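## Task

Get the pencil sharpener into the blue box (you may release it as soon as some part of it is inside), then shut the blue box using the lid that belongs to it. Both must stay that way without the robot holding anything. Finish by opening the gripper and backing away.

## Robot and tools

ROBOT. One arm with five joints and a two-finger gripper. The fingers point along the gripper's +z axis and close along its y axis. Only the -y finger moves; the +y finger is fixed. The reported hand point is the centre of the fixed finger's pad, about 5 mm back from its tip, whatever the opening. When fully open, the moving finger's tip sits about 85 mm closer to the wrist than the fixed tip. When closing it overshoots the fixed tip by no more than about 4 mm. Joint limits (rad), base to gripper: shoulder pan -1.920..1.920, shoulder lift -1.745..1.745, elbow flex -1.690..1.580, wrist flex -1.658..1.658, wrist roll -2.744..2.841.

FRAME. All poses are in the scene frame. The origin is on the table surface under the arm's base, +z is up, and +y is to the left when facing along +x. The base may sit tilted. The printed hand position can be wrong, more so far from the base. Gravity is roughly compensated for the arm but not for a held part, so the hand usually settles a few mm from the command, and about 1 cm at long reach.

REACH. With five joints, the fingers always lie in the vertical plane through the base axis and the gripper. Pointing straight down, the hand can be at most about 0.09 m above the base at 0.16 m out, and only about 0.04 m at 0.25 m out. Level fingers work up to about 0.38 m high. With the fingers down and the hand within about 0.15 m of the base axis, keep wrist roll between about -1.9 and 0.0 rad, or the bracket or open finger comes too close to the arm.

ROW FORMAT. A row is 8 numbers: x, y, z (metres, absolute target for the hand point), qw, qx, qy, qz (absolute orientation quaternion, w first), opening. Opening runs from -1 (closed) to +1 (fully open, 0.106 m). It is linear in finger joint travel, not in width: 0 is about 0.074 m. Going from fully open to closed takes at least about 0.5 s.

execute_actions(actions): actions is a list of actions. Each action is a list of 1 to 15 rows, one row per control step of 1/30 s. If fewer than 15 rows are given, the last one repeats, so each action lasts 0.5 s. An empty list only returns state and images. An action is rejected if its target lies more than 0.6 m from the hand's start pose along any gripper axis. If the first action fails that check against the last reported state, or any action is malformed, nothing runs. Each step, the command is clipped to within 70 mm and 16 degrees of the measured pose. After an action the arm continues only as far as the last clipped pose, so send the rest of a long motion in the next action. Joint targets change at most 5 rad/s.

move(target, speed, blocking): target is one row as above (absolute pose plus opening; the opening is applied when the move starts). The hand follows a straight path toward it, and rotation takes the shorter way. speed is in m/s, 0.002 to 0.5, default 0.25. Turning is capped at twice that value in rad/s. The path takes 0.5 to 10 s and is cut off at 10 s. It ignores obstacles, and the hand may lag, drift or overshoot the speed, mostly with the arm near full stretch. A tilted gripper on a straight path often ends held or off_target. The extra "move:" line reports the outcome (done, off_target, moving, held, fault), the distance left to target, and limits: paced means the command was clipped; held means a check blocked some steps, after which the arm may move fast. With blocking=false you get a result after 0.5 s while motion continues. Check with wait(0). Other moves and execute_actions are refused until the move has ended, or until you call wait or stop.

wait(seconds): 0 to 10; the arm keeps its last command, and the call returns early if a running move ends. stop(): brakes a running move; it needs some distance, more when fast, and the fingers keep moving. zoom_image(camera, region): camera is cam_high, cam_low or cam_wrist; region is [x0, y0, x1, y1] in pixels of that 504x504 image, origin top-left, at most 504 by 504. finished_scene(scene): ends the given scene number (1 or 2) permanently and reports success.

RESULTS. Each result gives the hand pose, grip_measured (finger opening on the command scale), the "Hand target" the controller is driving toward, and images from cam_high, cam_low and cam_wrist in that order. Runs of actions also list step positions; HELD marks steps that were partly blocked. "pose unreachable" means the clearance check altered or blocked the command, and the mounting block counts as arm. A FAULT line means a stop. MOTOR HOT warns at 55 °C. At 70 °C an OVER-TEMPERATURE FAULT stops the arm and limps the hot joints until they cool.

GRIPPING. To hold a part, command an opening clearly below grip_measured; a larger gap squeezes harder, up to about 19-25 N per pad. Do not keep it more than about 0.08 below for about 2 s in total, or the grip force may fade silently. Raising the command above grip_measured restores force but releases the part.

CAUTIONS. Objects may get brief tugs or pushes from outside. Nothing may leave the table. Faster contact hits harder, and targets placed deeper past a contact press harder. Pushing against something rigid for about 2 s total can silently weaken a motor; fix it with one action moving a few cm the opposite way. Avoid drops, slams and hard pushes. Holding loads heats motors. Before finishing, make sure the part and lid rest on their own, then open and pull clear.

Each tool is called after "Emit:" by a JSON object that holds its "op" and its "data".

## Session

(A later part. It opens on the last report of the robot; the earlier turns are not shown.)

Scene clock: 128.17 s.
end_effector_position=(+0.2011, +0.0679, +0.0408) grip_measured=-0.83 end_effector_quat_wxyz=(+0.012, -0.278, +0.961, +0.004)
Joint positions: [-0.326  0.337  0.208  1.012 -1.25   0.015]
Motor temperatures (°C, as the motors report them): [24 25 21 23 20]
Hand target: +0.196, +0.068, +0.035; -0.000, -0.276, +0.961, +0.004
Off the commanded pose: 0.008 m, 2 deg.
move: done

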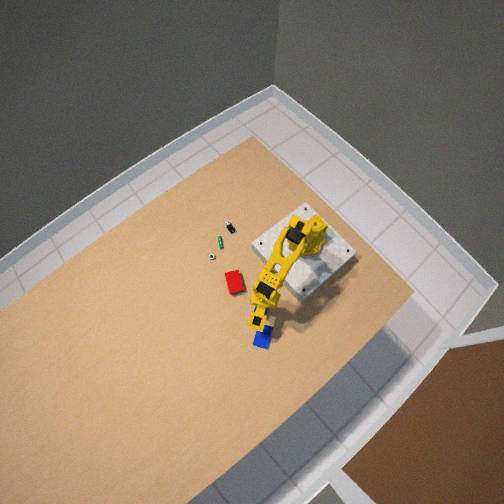

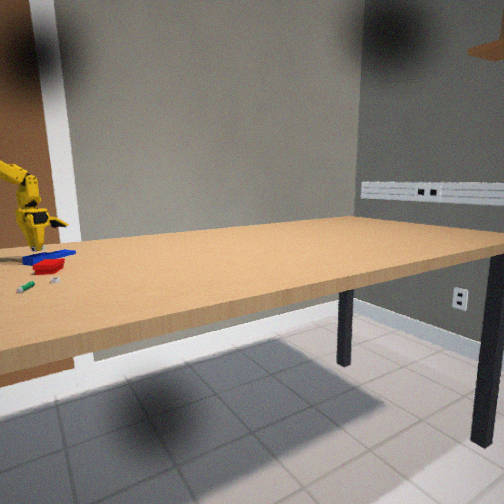

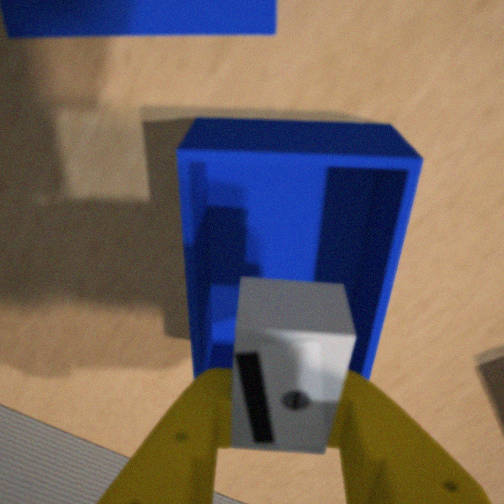

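Centered. Lower in, release slightly, lift.

Emit:
{"op": "move", "data": {"target": [0.196,0.068,0.014,0,-0.276,0.961,0,-0.9], "speed": 0.02}}

Emit:
{"op": "move", "data": {"target": [0.196,0.068,0.014,0,-0.276,0.961,0,-0.7]}}

Emit:
{"op": "move", "data": {"target": [0.2,0.068,0.065,0,-0.276,0.961,0,-0.7], "speed": 0.05}}

Emit:
{"op": "move", "data": {"target": [0.236,0.143,0.065,0,-0.276,0.961,0,0.3], "speed": 0.12}}

Scene clock: 136.03 s.
end_effector_position=(+0.2019, +0.0684, +0.0201) grip_measured=-0.83 end_effector_quat_wxyz=(+0.013, -0.278, +0.961, +0.004)
Joint positions: [-0.326  0.437  0.231  0.888 -1.25   0.015]
Motor temperatures (°C, as the motors report them): [24 25 21 23 20]
Hand target: +0.196, +0.068, +0.014; -0.000, -0.276, +0.961, +0.004
Off the commanded pose: 0.008 m, 2 deg.
move: done

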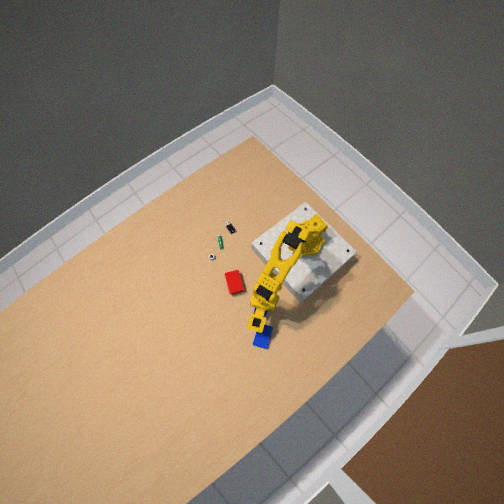

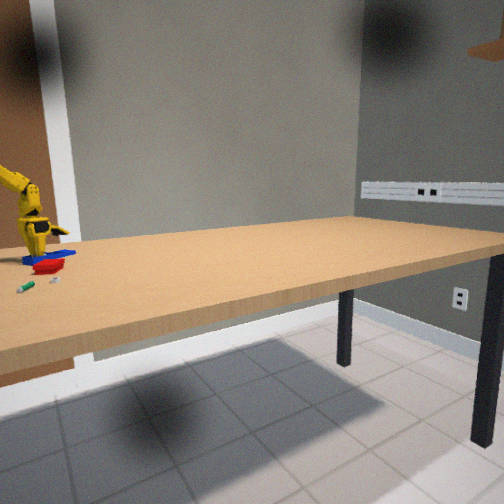

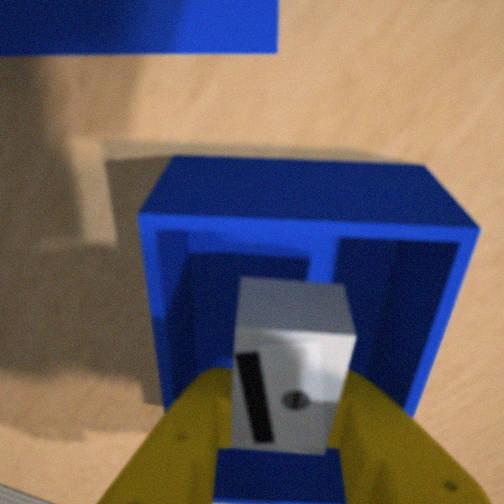

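Scene clock: 136.73 s.
end_effector_position=(+0.2018, +0.0683, +0.0199) grip_measured=-0.83 end_effector_quat_wxyz=(+0.013, -0.278, +0.961, +0.004)
Joint positions: [-0.326  0.437  0.232  0.886 -1.25   0.015]
Motor temperatures (°C, as the motors report them): [24 25 21 23 20]
Hand target: +0.196, +0.068, +0.014; -0.001, -0.276, +0.961, +0.004
Off the commanded pose: 0.008 m, 2 deg.
move: done

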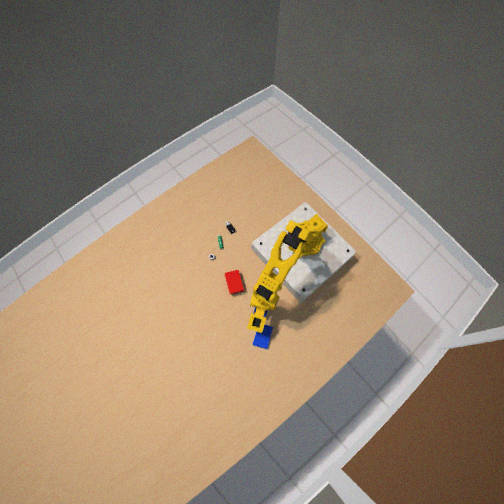

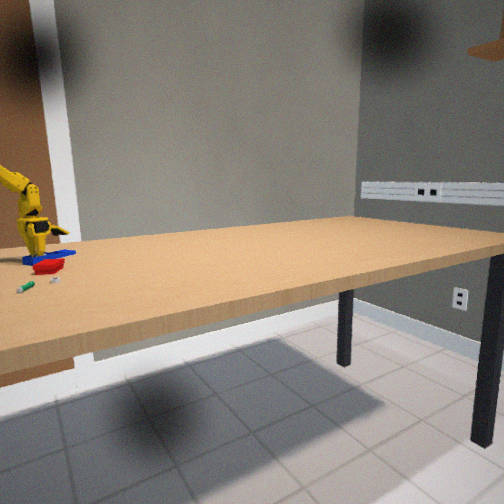

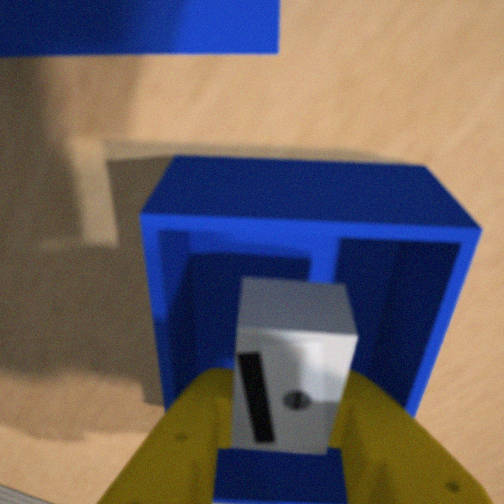

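Scene clock: 137.93 s.
end_effector_position=(+0.1979, +0.0668, +0.0613) grip_measured=-0.83 end_effector_quat_wxyz=(-0.005, -0.278, +0.961, +0.004)
Joint positions: [-0.326  0.282  0.123  1.187 -1.25   0.015]
Motor temperatures (°C, as the motors report them): [24 25 21 23 20]
Hand target: +0.199, +0.068, +0.065; -0.000, -0.276, +0.961, +0.004
Off the commanded pose: 0.004 m, 1 deg.
move: done

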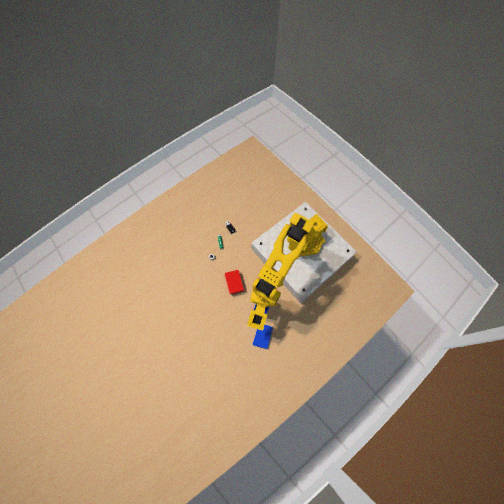

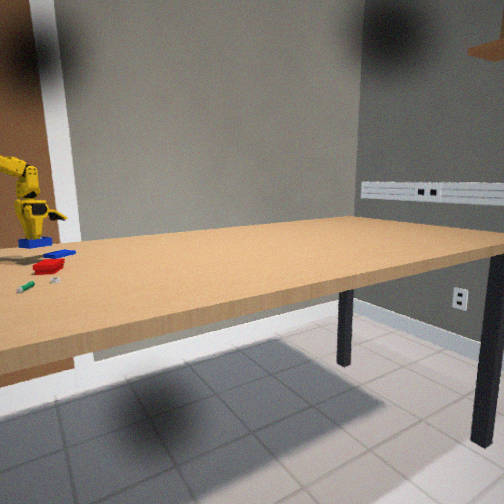

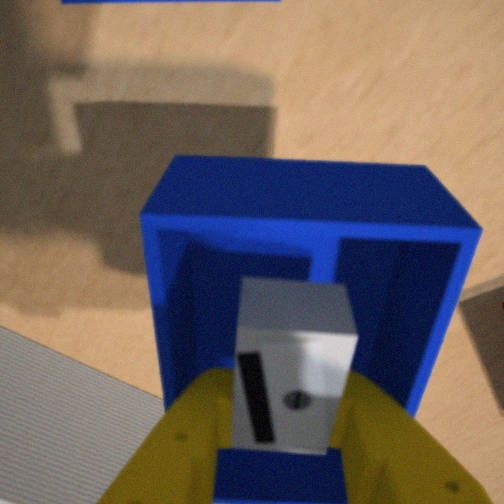

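Scene clock: 139.33 s.
end_effector_position=(+0.2405, +0.1418, +0.0706) grip_measured=-0.83 end_effector_quat_wxyz=(+0.027, -0.276, +0.961, +0.009)
Joint positions: [-0.541  0.976 -1.086  1.636 -1.468  0.015]
Motor temperatures (°C, as the motors report them): [24 25 21 23 20]
Hand target: +0.237, +0.142, +0.066; +0.016, -0.275, +0.961, +0.007
Off the commanded pose: 0.007 m, 3 deg.
joint sent to its limit — the command would take joint 4 (wrist flex) past its upper limit, so that joint was sent only as far as its limit.
move: off_target

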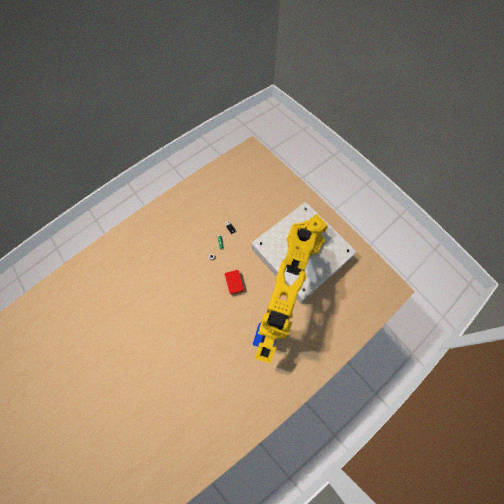

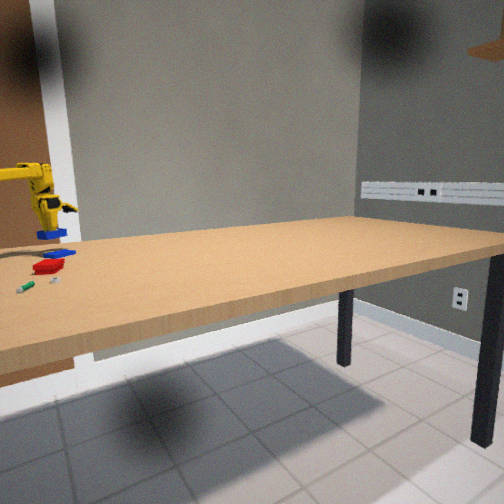

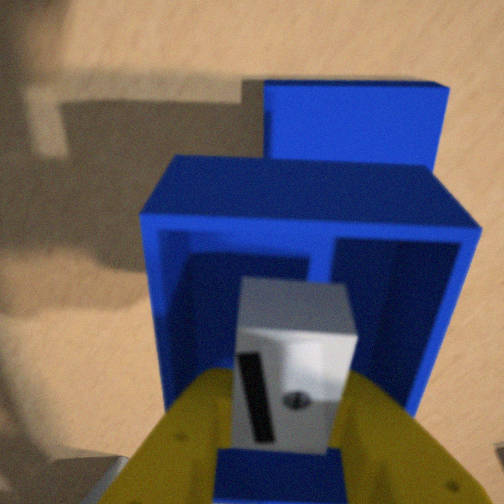

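Emit:
{"op": "move", "data": {"target": [0.2,0.068,0.06,0,-0.276,0.961,0,-0.8], "speed": 0.05}}

Emit:
{"op": "move", "data": {"target": [0.196,0.068,0.014,0,-0.276,0.961,0,-0.8], "speed": 0.025}}

Emit:
{"op": "move", "data": {"target": [0.196,0.068,0.014,0,-0.276,0.961,0,-0.9]}}

Emit:
{"op": "move", "data": {"target": [0.197,0.068,0.03,0,-0.276,0.961,0,-0.9], "speed": 0.015}}

Scene clock: 159.80 s.
end_effector_position=(+0.1989, +0.0706, +0.0586) grip_measured=-0.83 end_effector_quat_wxyz=(-0.002, -0.275, +0.961, +0.004)
Joint positions: [-0.342  0.299  0.12   1.167 -1.271  0.015]
Motor temperatures (°C, as the motors report them): [24 25 21 23 20]
Hand target: +0.199, +0.069, +0.059; +0.001, -0.276, +0.961, +0.004
Off the commanded pose: 0.003 m, 1 deg.
move: done

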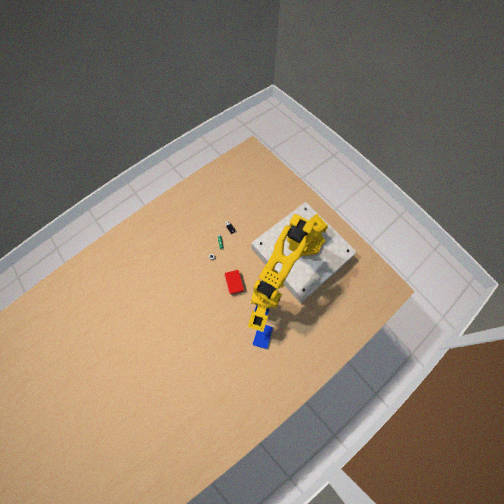

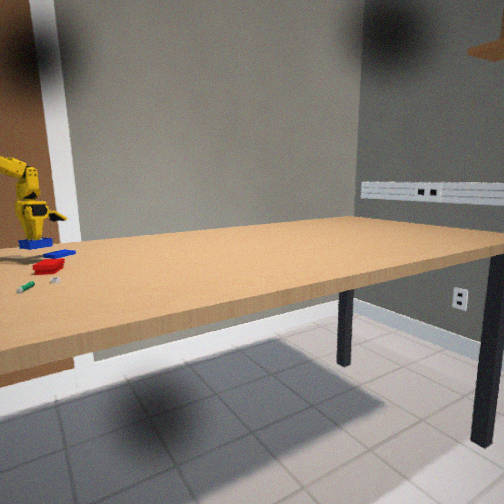

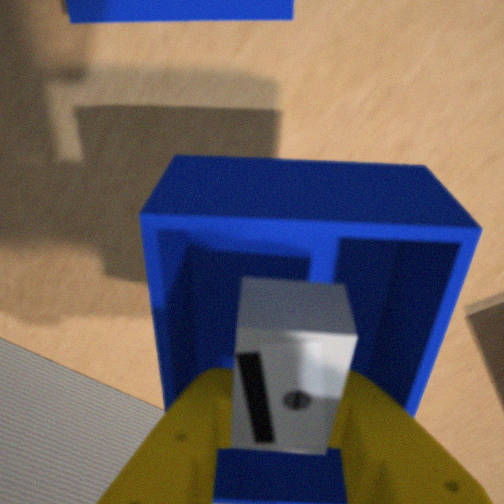

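Scene clock: 161.83 s.
end_effector_position=(+0.2007, +0.0715, +0.0199) grip_measured=-0.83 end_effector_quat_wxyz=(+0.012, -0.276, +0.961, +0.004)
Joint positions: [-0.342  0.44   0.227  0.891 -1.27   0.015]
Motor temperatures (°C, as the motors report them): [24 25 21 23 20]
Hand target: +0.196, +0.068, +0.014; -0.001, -0.277, +0.961, +0.004
Off the commanded pose: 0.008 m, 1 deg.
move: done

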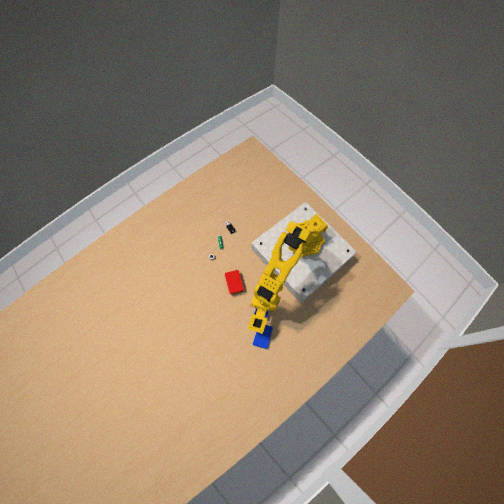

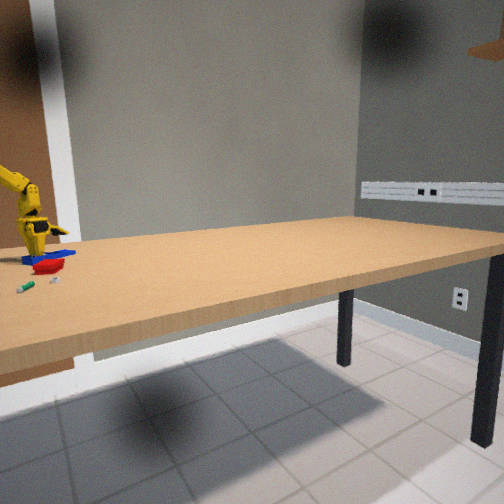

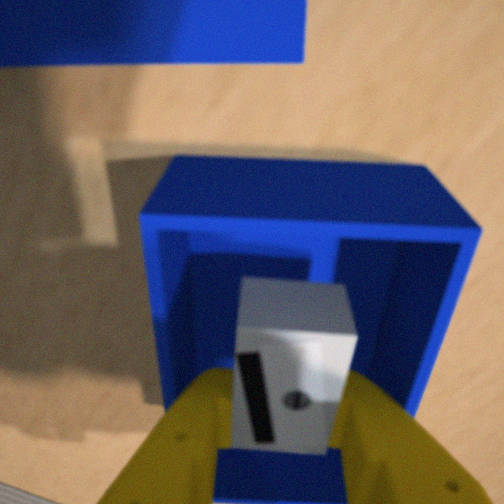

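Scene clock: 162.53 s.
end_effector_position=(+0.2007, +0.0711, +0.0193) grip_measured=-0.83 end_effector_quat_wxyz=(+0.012, -0.275, +0.961, +0.004)
Joint positions: [-0.34   0.44   0.232  0.885 -1.27   0.015]
Motor temperatures (°C, as the motors report them): [24 25 21 23 20]
Hand target: +0.196, +0.068, +0.014; -0.000, -0.276, +0.961, +0.004
Off the commanded pose: 0.008 m, 2 deg.
move: done

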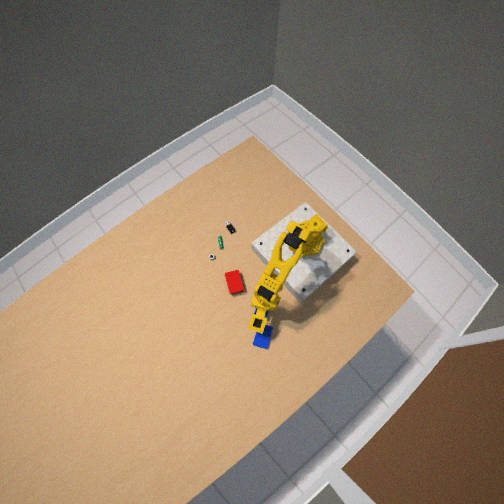

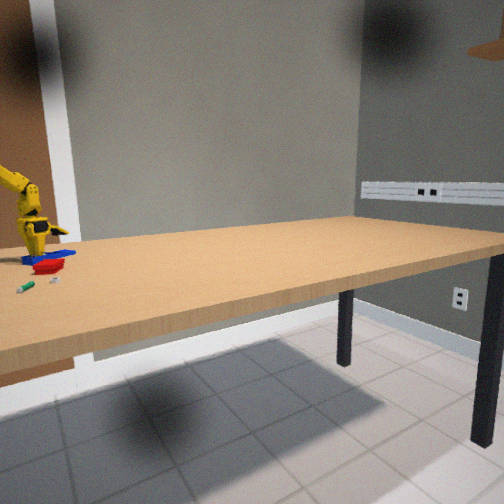

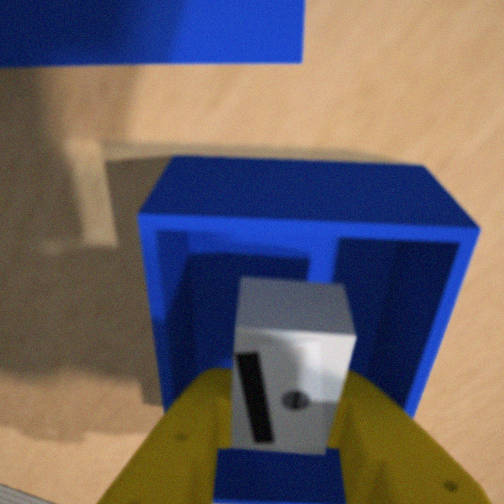

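Scene clock: 163.63 s.
end_effector_position=(+0.1956, +0.0695, +0.0274) grip_measured=-0.83 end_effector_quat_wxyz=(-0.002, -0.275, +0.961, +0.004)
Joint positions: [-0.34   0.396  0.232  0.958 -1.27   0.015]
Motor temperatures (°C, as the motors report them): [24 25 21 23 20]
Hand target: +0.197, +0.068, +0.030; -0.000, -0.276, +0.961, +0.004
Off the commanded pose: 0.003 m, 1 deg.
move: done

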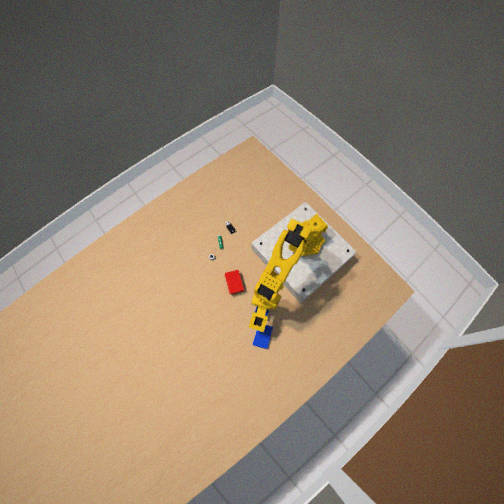

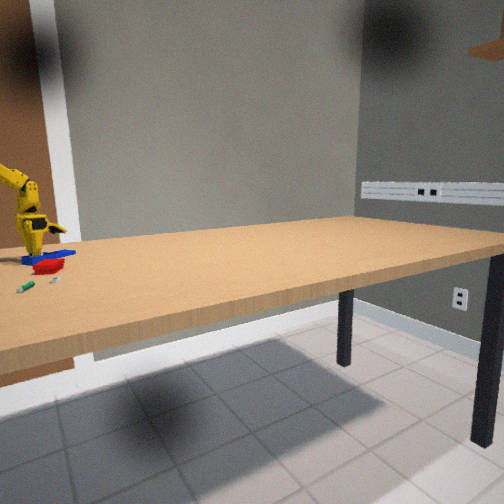

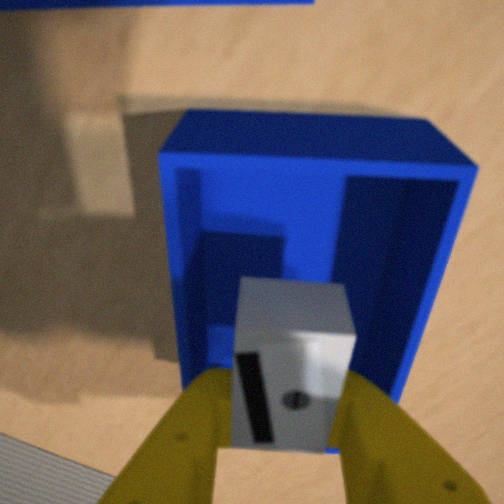

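Emit:
{"op": "move", "data": {"target": [0.2,0.071,0.033,0,-0.276,0.961,0,-0.9], "speed": 0.015}}

Emit:
{"op": "move", "data": {"target": [0.2,0.071,0.033,0,-0.276,0.961,0,-0.7]}}

Emit:
{"op": "move", "data": {"target": [0.2,0.071,0.065,0,-0.276,0.961,0,-0.7], "speed": 0.04}}

Scene clock: 170.83 s.
end_effector_position=(+0.2004, +0.0709, +0.0327) grip_measured=-0.83 end_effector_quat_wxyz=(+0.003, -0.275, +0.961, +0.004)
Joint positions: [-0.34   0.396  0.186  0.994 -1.27   0.015]
Motor temperatures (°C, as the motors report them): [24 25 21 23 20]
Hand target: +0.200, +0.071, +0.033; +0.001, -0.276, +0.961, +0.004
Off the commanded pose: 0.001 m, 1 deg.
move: done

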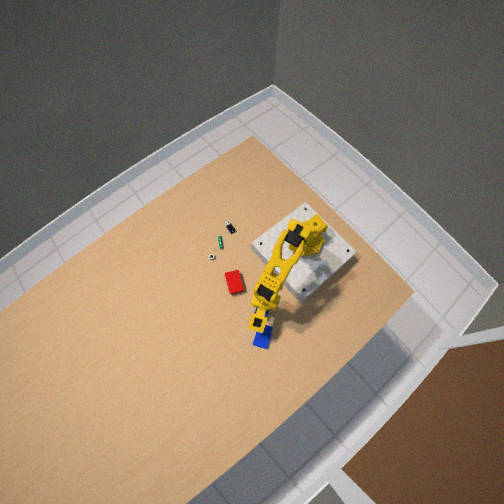

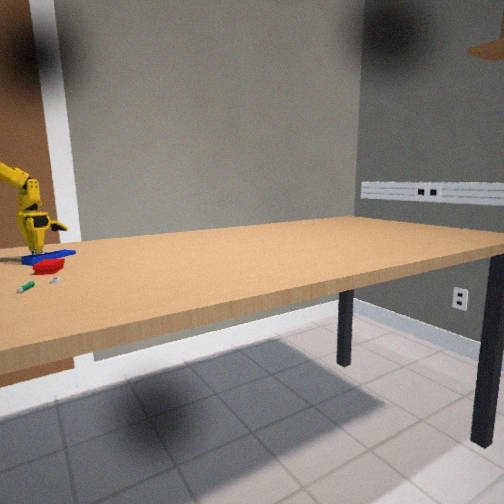

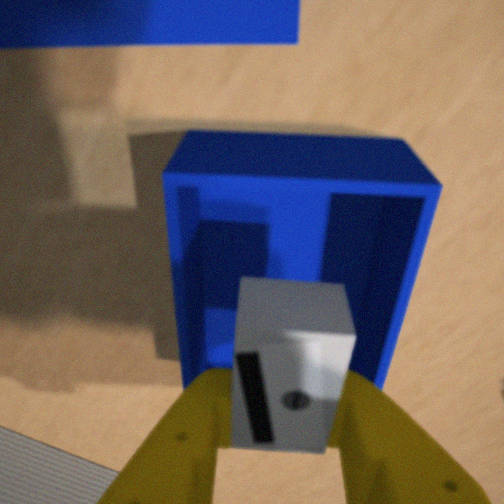

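Scene clock: 171.53 s.
end_effector_position=(+0.2004, +0.0709, +0.0327) grip_measured=-0.71 end_effector_quat_wxyz=(+0.003, -0.275, +0.961, +0.004)
Joint positions: [-0.34   0.396  0.186  0.994 -1.27   0.024]
Motor temperatures (°C, as the motors report them): [24 25 21 23 20]
Hand target: +0.200, +0.071, +0.033; -0.000, -0.276, +0.961, +0.004
Off the commanded pose: 0.001 m, 1 deg.
move: done

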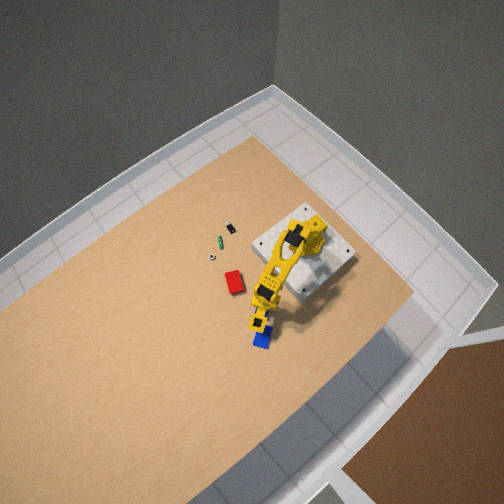

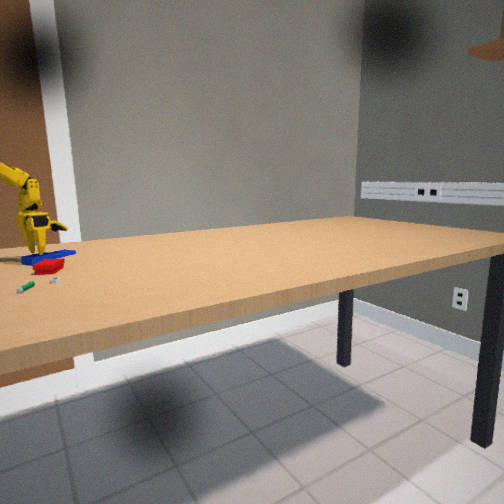

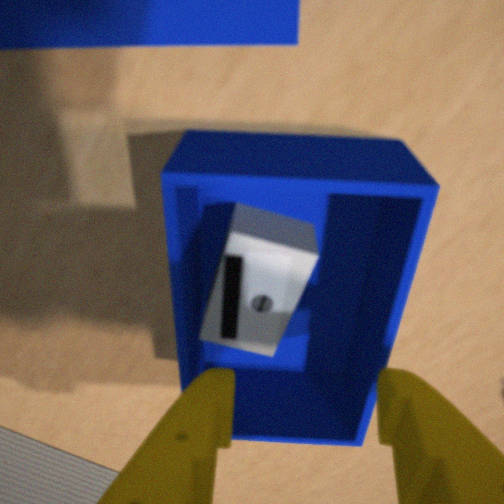

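Scene clock: 172.63 s.
end_effector_position=(+0.1987, +0.0701, +0.0621) grip_measured=-0.71 end_effector_quat_wxyz=(-0.004, -0.275, +0.961, +0.004)
Joint positions: [-0.34   0.29   0.106  1.193 -1.27   0.024]
Motor temperatures (°C, as the motors report them): [24 25 21 23 20]
Hand target: +0.200, +0.071, +0.065; +0.000, -0.276, +0.961, +0.004
Off the commanded pose: 0.003 m, 1 deg.
move: done

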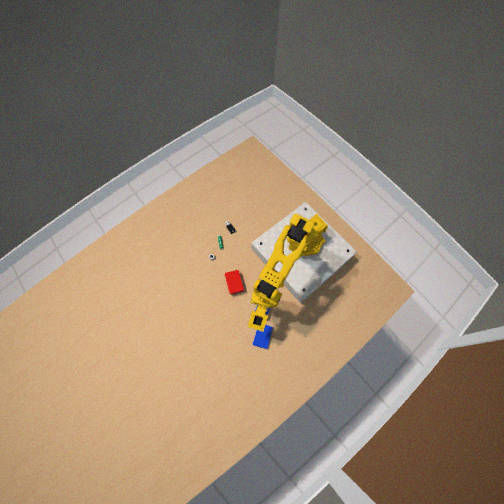

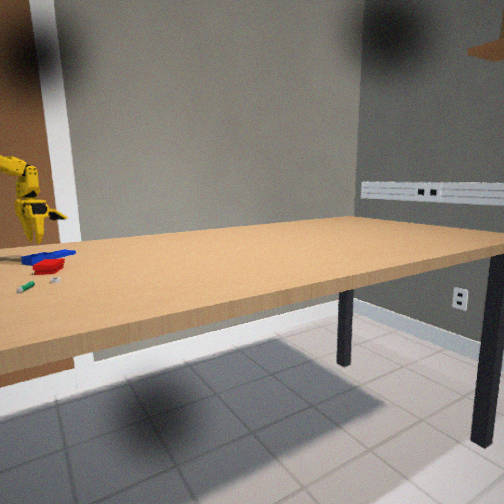

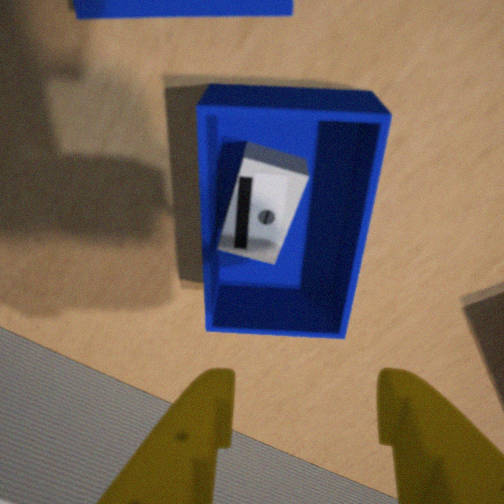

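Emit:
{"op": "move", "data": {"target": [0.236,0.144,0.045,0,-0.276,0.961,0,0.4], "speed": 0.1}}

Emit:
{"op": "move", "data": {"target": [0.24,0.141,0.006,0,-0.276,0.961,0,0.4], "speed": 0.04}}

Scene clock: 179.37 s.
end_effector_position=(+0.2417, +0.1436, +0.0513) grip_measured=+0.39 end_effector_quat_wxyz=(+0.018, -0.276, +0.961, +0.007)
Joint positions: [-0.544  1.088 -1.147  1.604 -1.471  0.094]
Motor temperatures (°C, as the motors report them): [24 25 21 23 20]
Hand target: +0.238, +0.144, +0.047; +0.005, -0.275, +0.961, +0.004
Off the commanded pose: 0.008 m, 2 deg.
move: done

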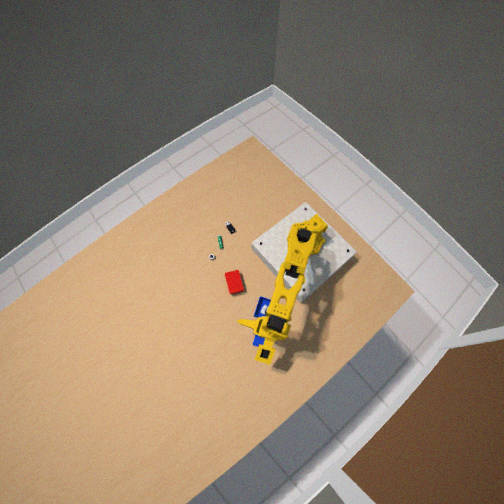

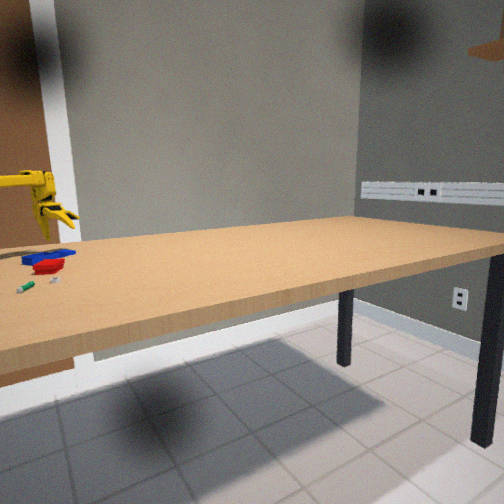

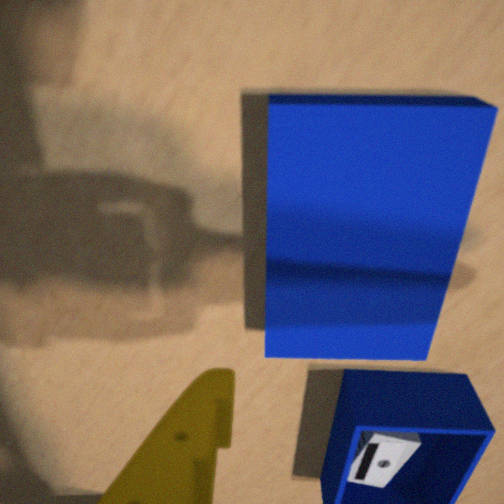

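Scene clock: 180.93 s.
end_effector_position=(+0.2426, +0.1444, +0.0118) grip_measured=+0.39 end_effector_quat_wxyz=(+0.011, -0.276, +0.961, +0.005)
Joint positions: [-0.544  1.238 -1.132  1.454 -1.471  0.094]
Motor temperatures (°C, as the motors report them): [24 25 21 23 20]
Hand target: +0.240, +0.141, +0.006; +0.000, -0.276, +0.961, +0.003
Off the commanded pose: 0.007 m, 1 deg.
move: done

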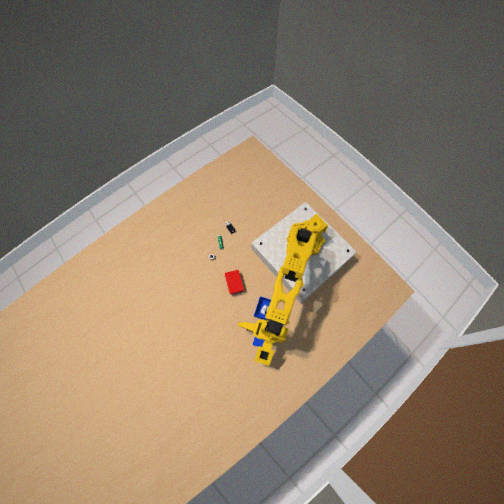

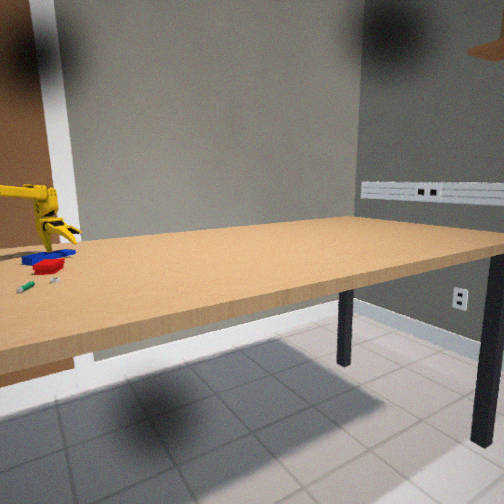

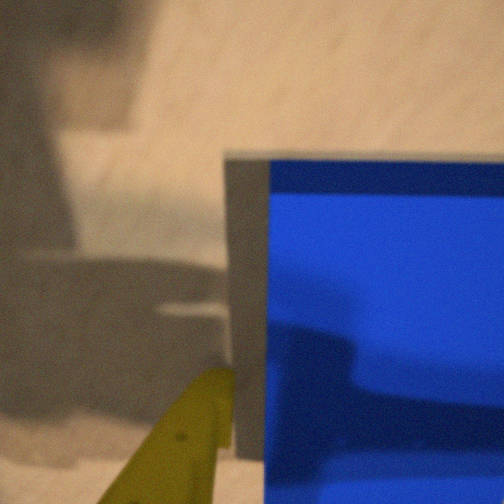

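Emit:
{"op": "move", "data": {"target": [0.241,0.138,0.006,0,-0.276,0.961,0,0.4], "speed": 0.01}}

Emit:
{"op": "move", "data": {"target": [0.241,0.138,0.006,0,-0.276,0.961,0,-0.6]}}

Emit:
{"op": "move", "data": {"target": [0.236,0.138,0.052,0,-0.276,0.961,0,-0.6], "speed": 0.05}}

Emit:
{"op": "move", "data": {"target": [0.192,0.081,0.048,0,-0.276,0.961,0,-0.6], "speed": 0.08}}

Emit:
{"op": "move", "data": {"target": [0.190,0.080,0.034,0,-0.276,0.961,0,-0.6], "speed": 0.02}}

Scene clock: 195.83 s.
end_effector_position=(+0.2426, +0.1428, +0.0111) grip_measured=+0.39 end_effector_quat_wxyz=(+0.009, -0.277, +0.961, +0.005)
Joint positions: [-0.539  1.238 -1.127  1.454 -1.465  0.094]
Motor temperatures (°C, as the motors report them): [24 25 21 23 20]
Hand target: +0.241, +0.138, +0.006; -0.002, -0.277, +0.961, +0.003
Off the commanded pose: 0.007 m, 1 deg.
move: done

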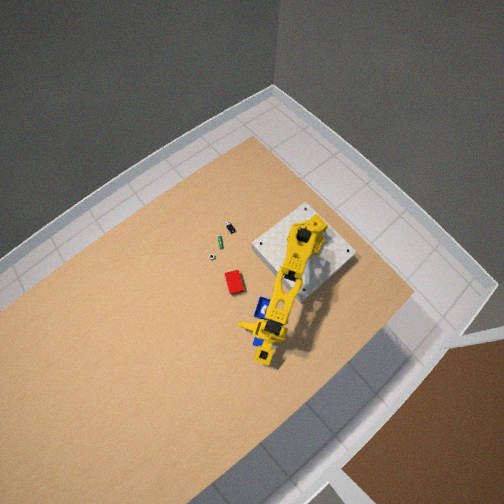

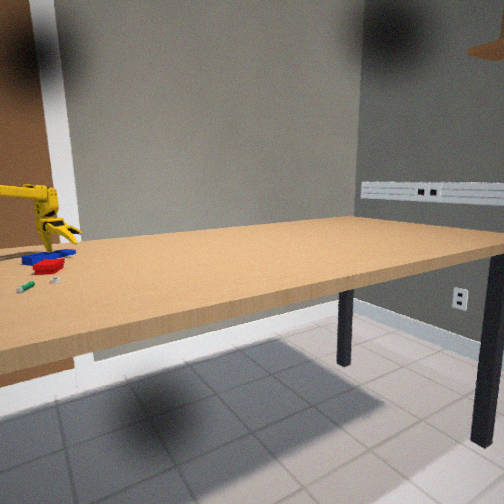

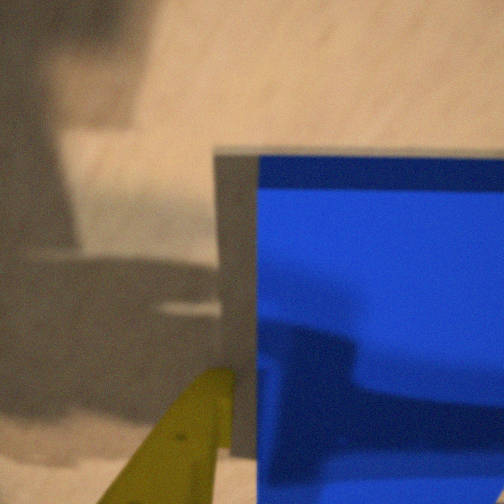

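Scene clock: 196.53 s.
end_effector_position=(+0.2430, +0.1426, +0.0113) grip_measured=-0.47 end_effector_quat_wxyz=(+0.009, -0.276, +0.961, +0.005)
Joint positions: [-0.538  1.236 -1.125  1.452 -1.465  0.042]
Motor temperatures (°C, as the motors report them): [24 25 21 23 20]
Hand target: +0.241, +0.138, +0.006; -0.002, -0.276, +0.961, +0.003
Off the commanded pose: 0.007 m, 1 deg.
move: done

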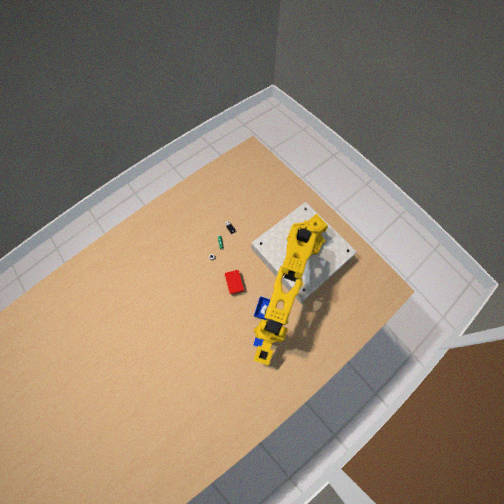

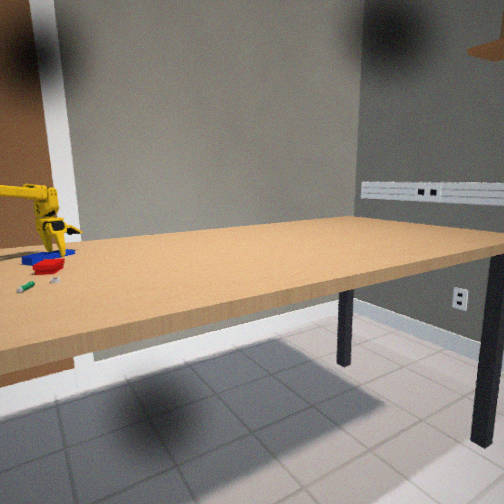

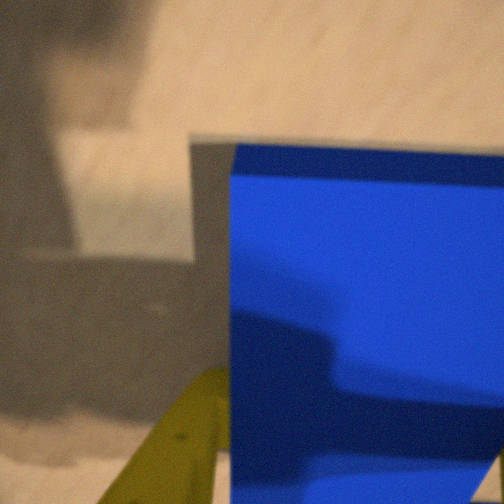

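Scene clock: 197.67 s.
end_effector_position=(+0.2377, +0.1394, +0.0511) grip_measured=-0.47 end_effector_quat_wxyz=(+0.006, -0.276, +0.961, +0.004)
Joint positions: [-0.538  1.02  -1.023  1.572 -1.465  0.042]
Motor temperatures (°C, as the motors report them): [24 25 21 23 20]
Hand target: +0.235, +0.138, +0.052; -0.002, -0.276, +0.961, +0.003
Off the commanded pose: 0.002 m, 1 deg.
move: done

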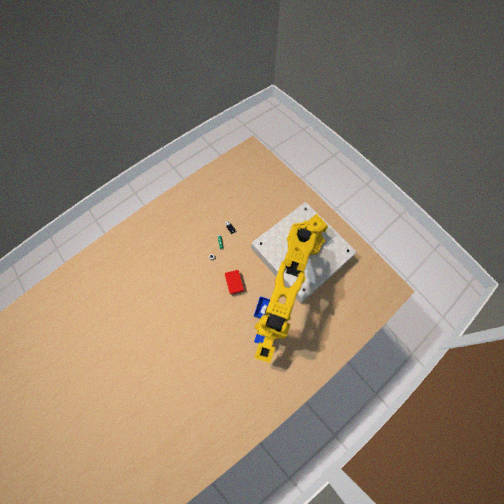

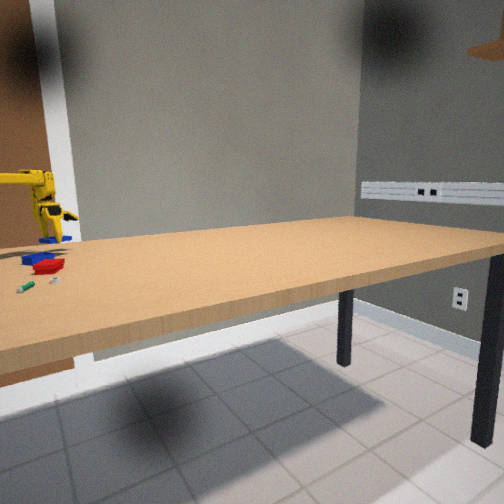

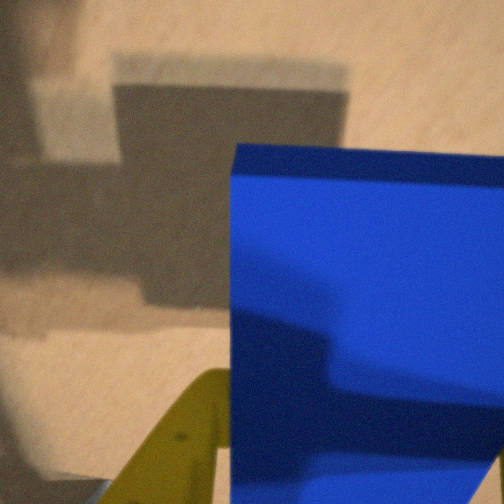

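Scene clock: 199.07 s.
end_effector_position=(+0.1911, +0.0838, +0.0468) grip_measured=-0.47 end_effector_quat_wxyz=(-0.002, -0.275, +0.961, +0.004)
Joint positions: [-0.412  0.318  0.189  1.079 -1.342  0.042]
Motor temperatures (°C, as the motors report them): [24 25 21 23 20]
Hand target: +0.191, +0.082, +0.047; +0.000, -0.276, +0.961, +0.004
Off the commanded pose: 0.003 m, 0 deg.
move: done

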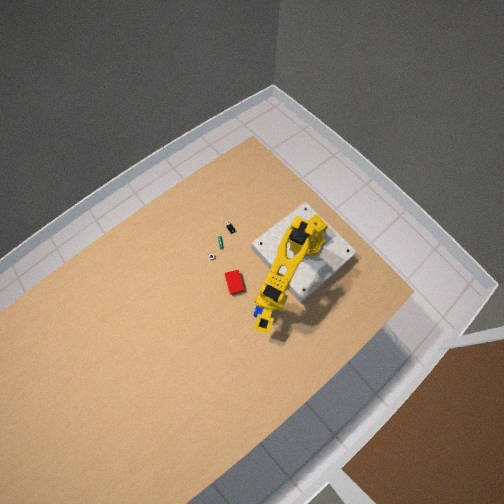

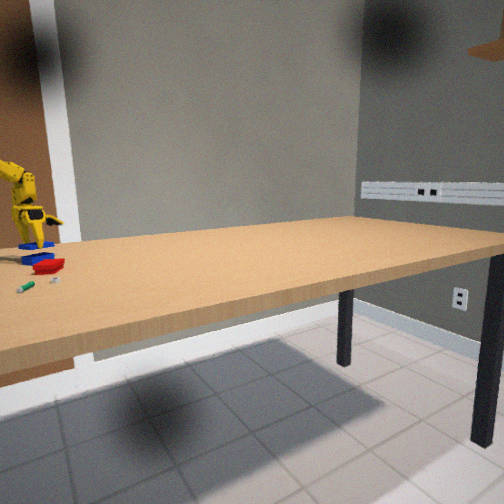

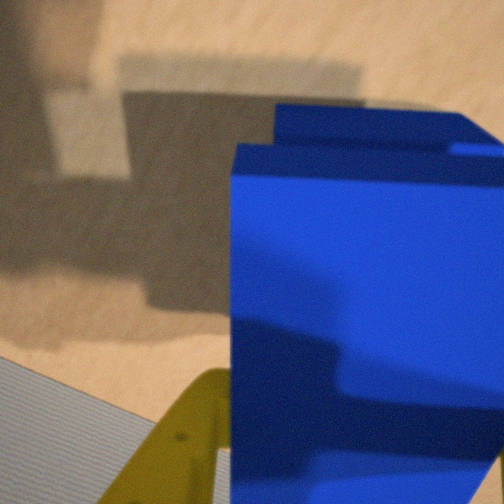

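Scene clock: 199.97 s.
end_effector_position=(+0.1940, +0.0835, +0.0400) grip_measured=-0.47 end_effector_quat_wxyz=(+0.013, -0.276, +0.961, +0.005)
Joint positions: [-0.406  0.327  0.232  0.997 -1.334  0.042]
Motor temperatures (°C, as the motors report them): [24 25 21 23 20]
Hand target: +0.190, +0.080, +0.034; -0.000, -0.277, +0.961, +0.004
Off the commanded pose: 0.008 m, 2 deg.
move: done

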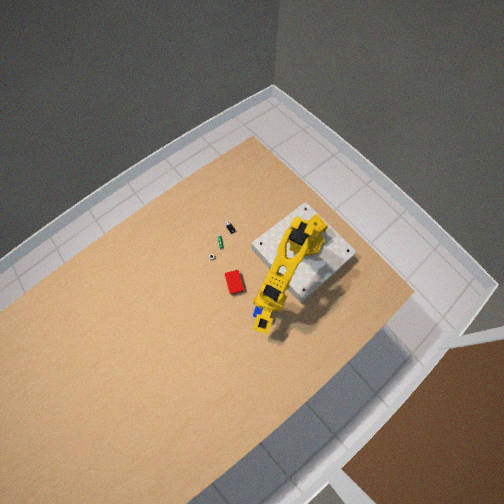

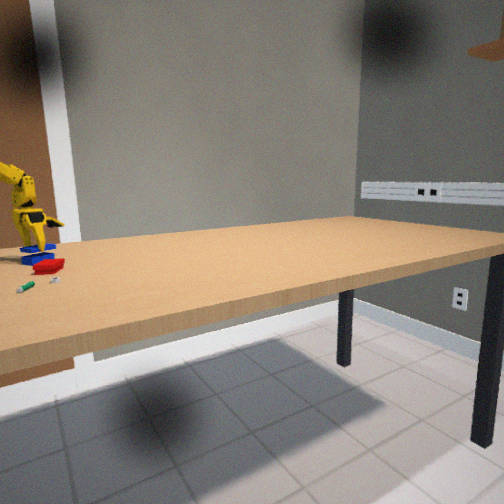

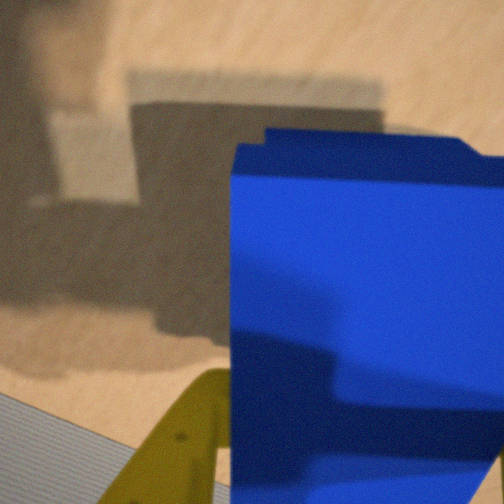

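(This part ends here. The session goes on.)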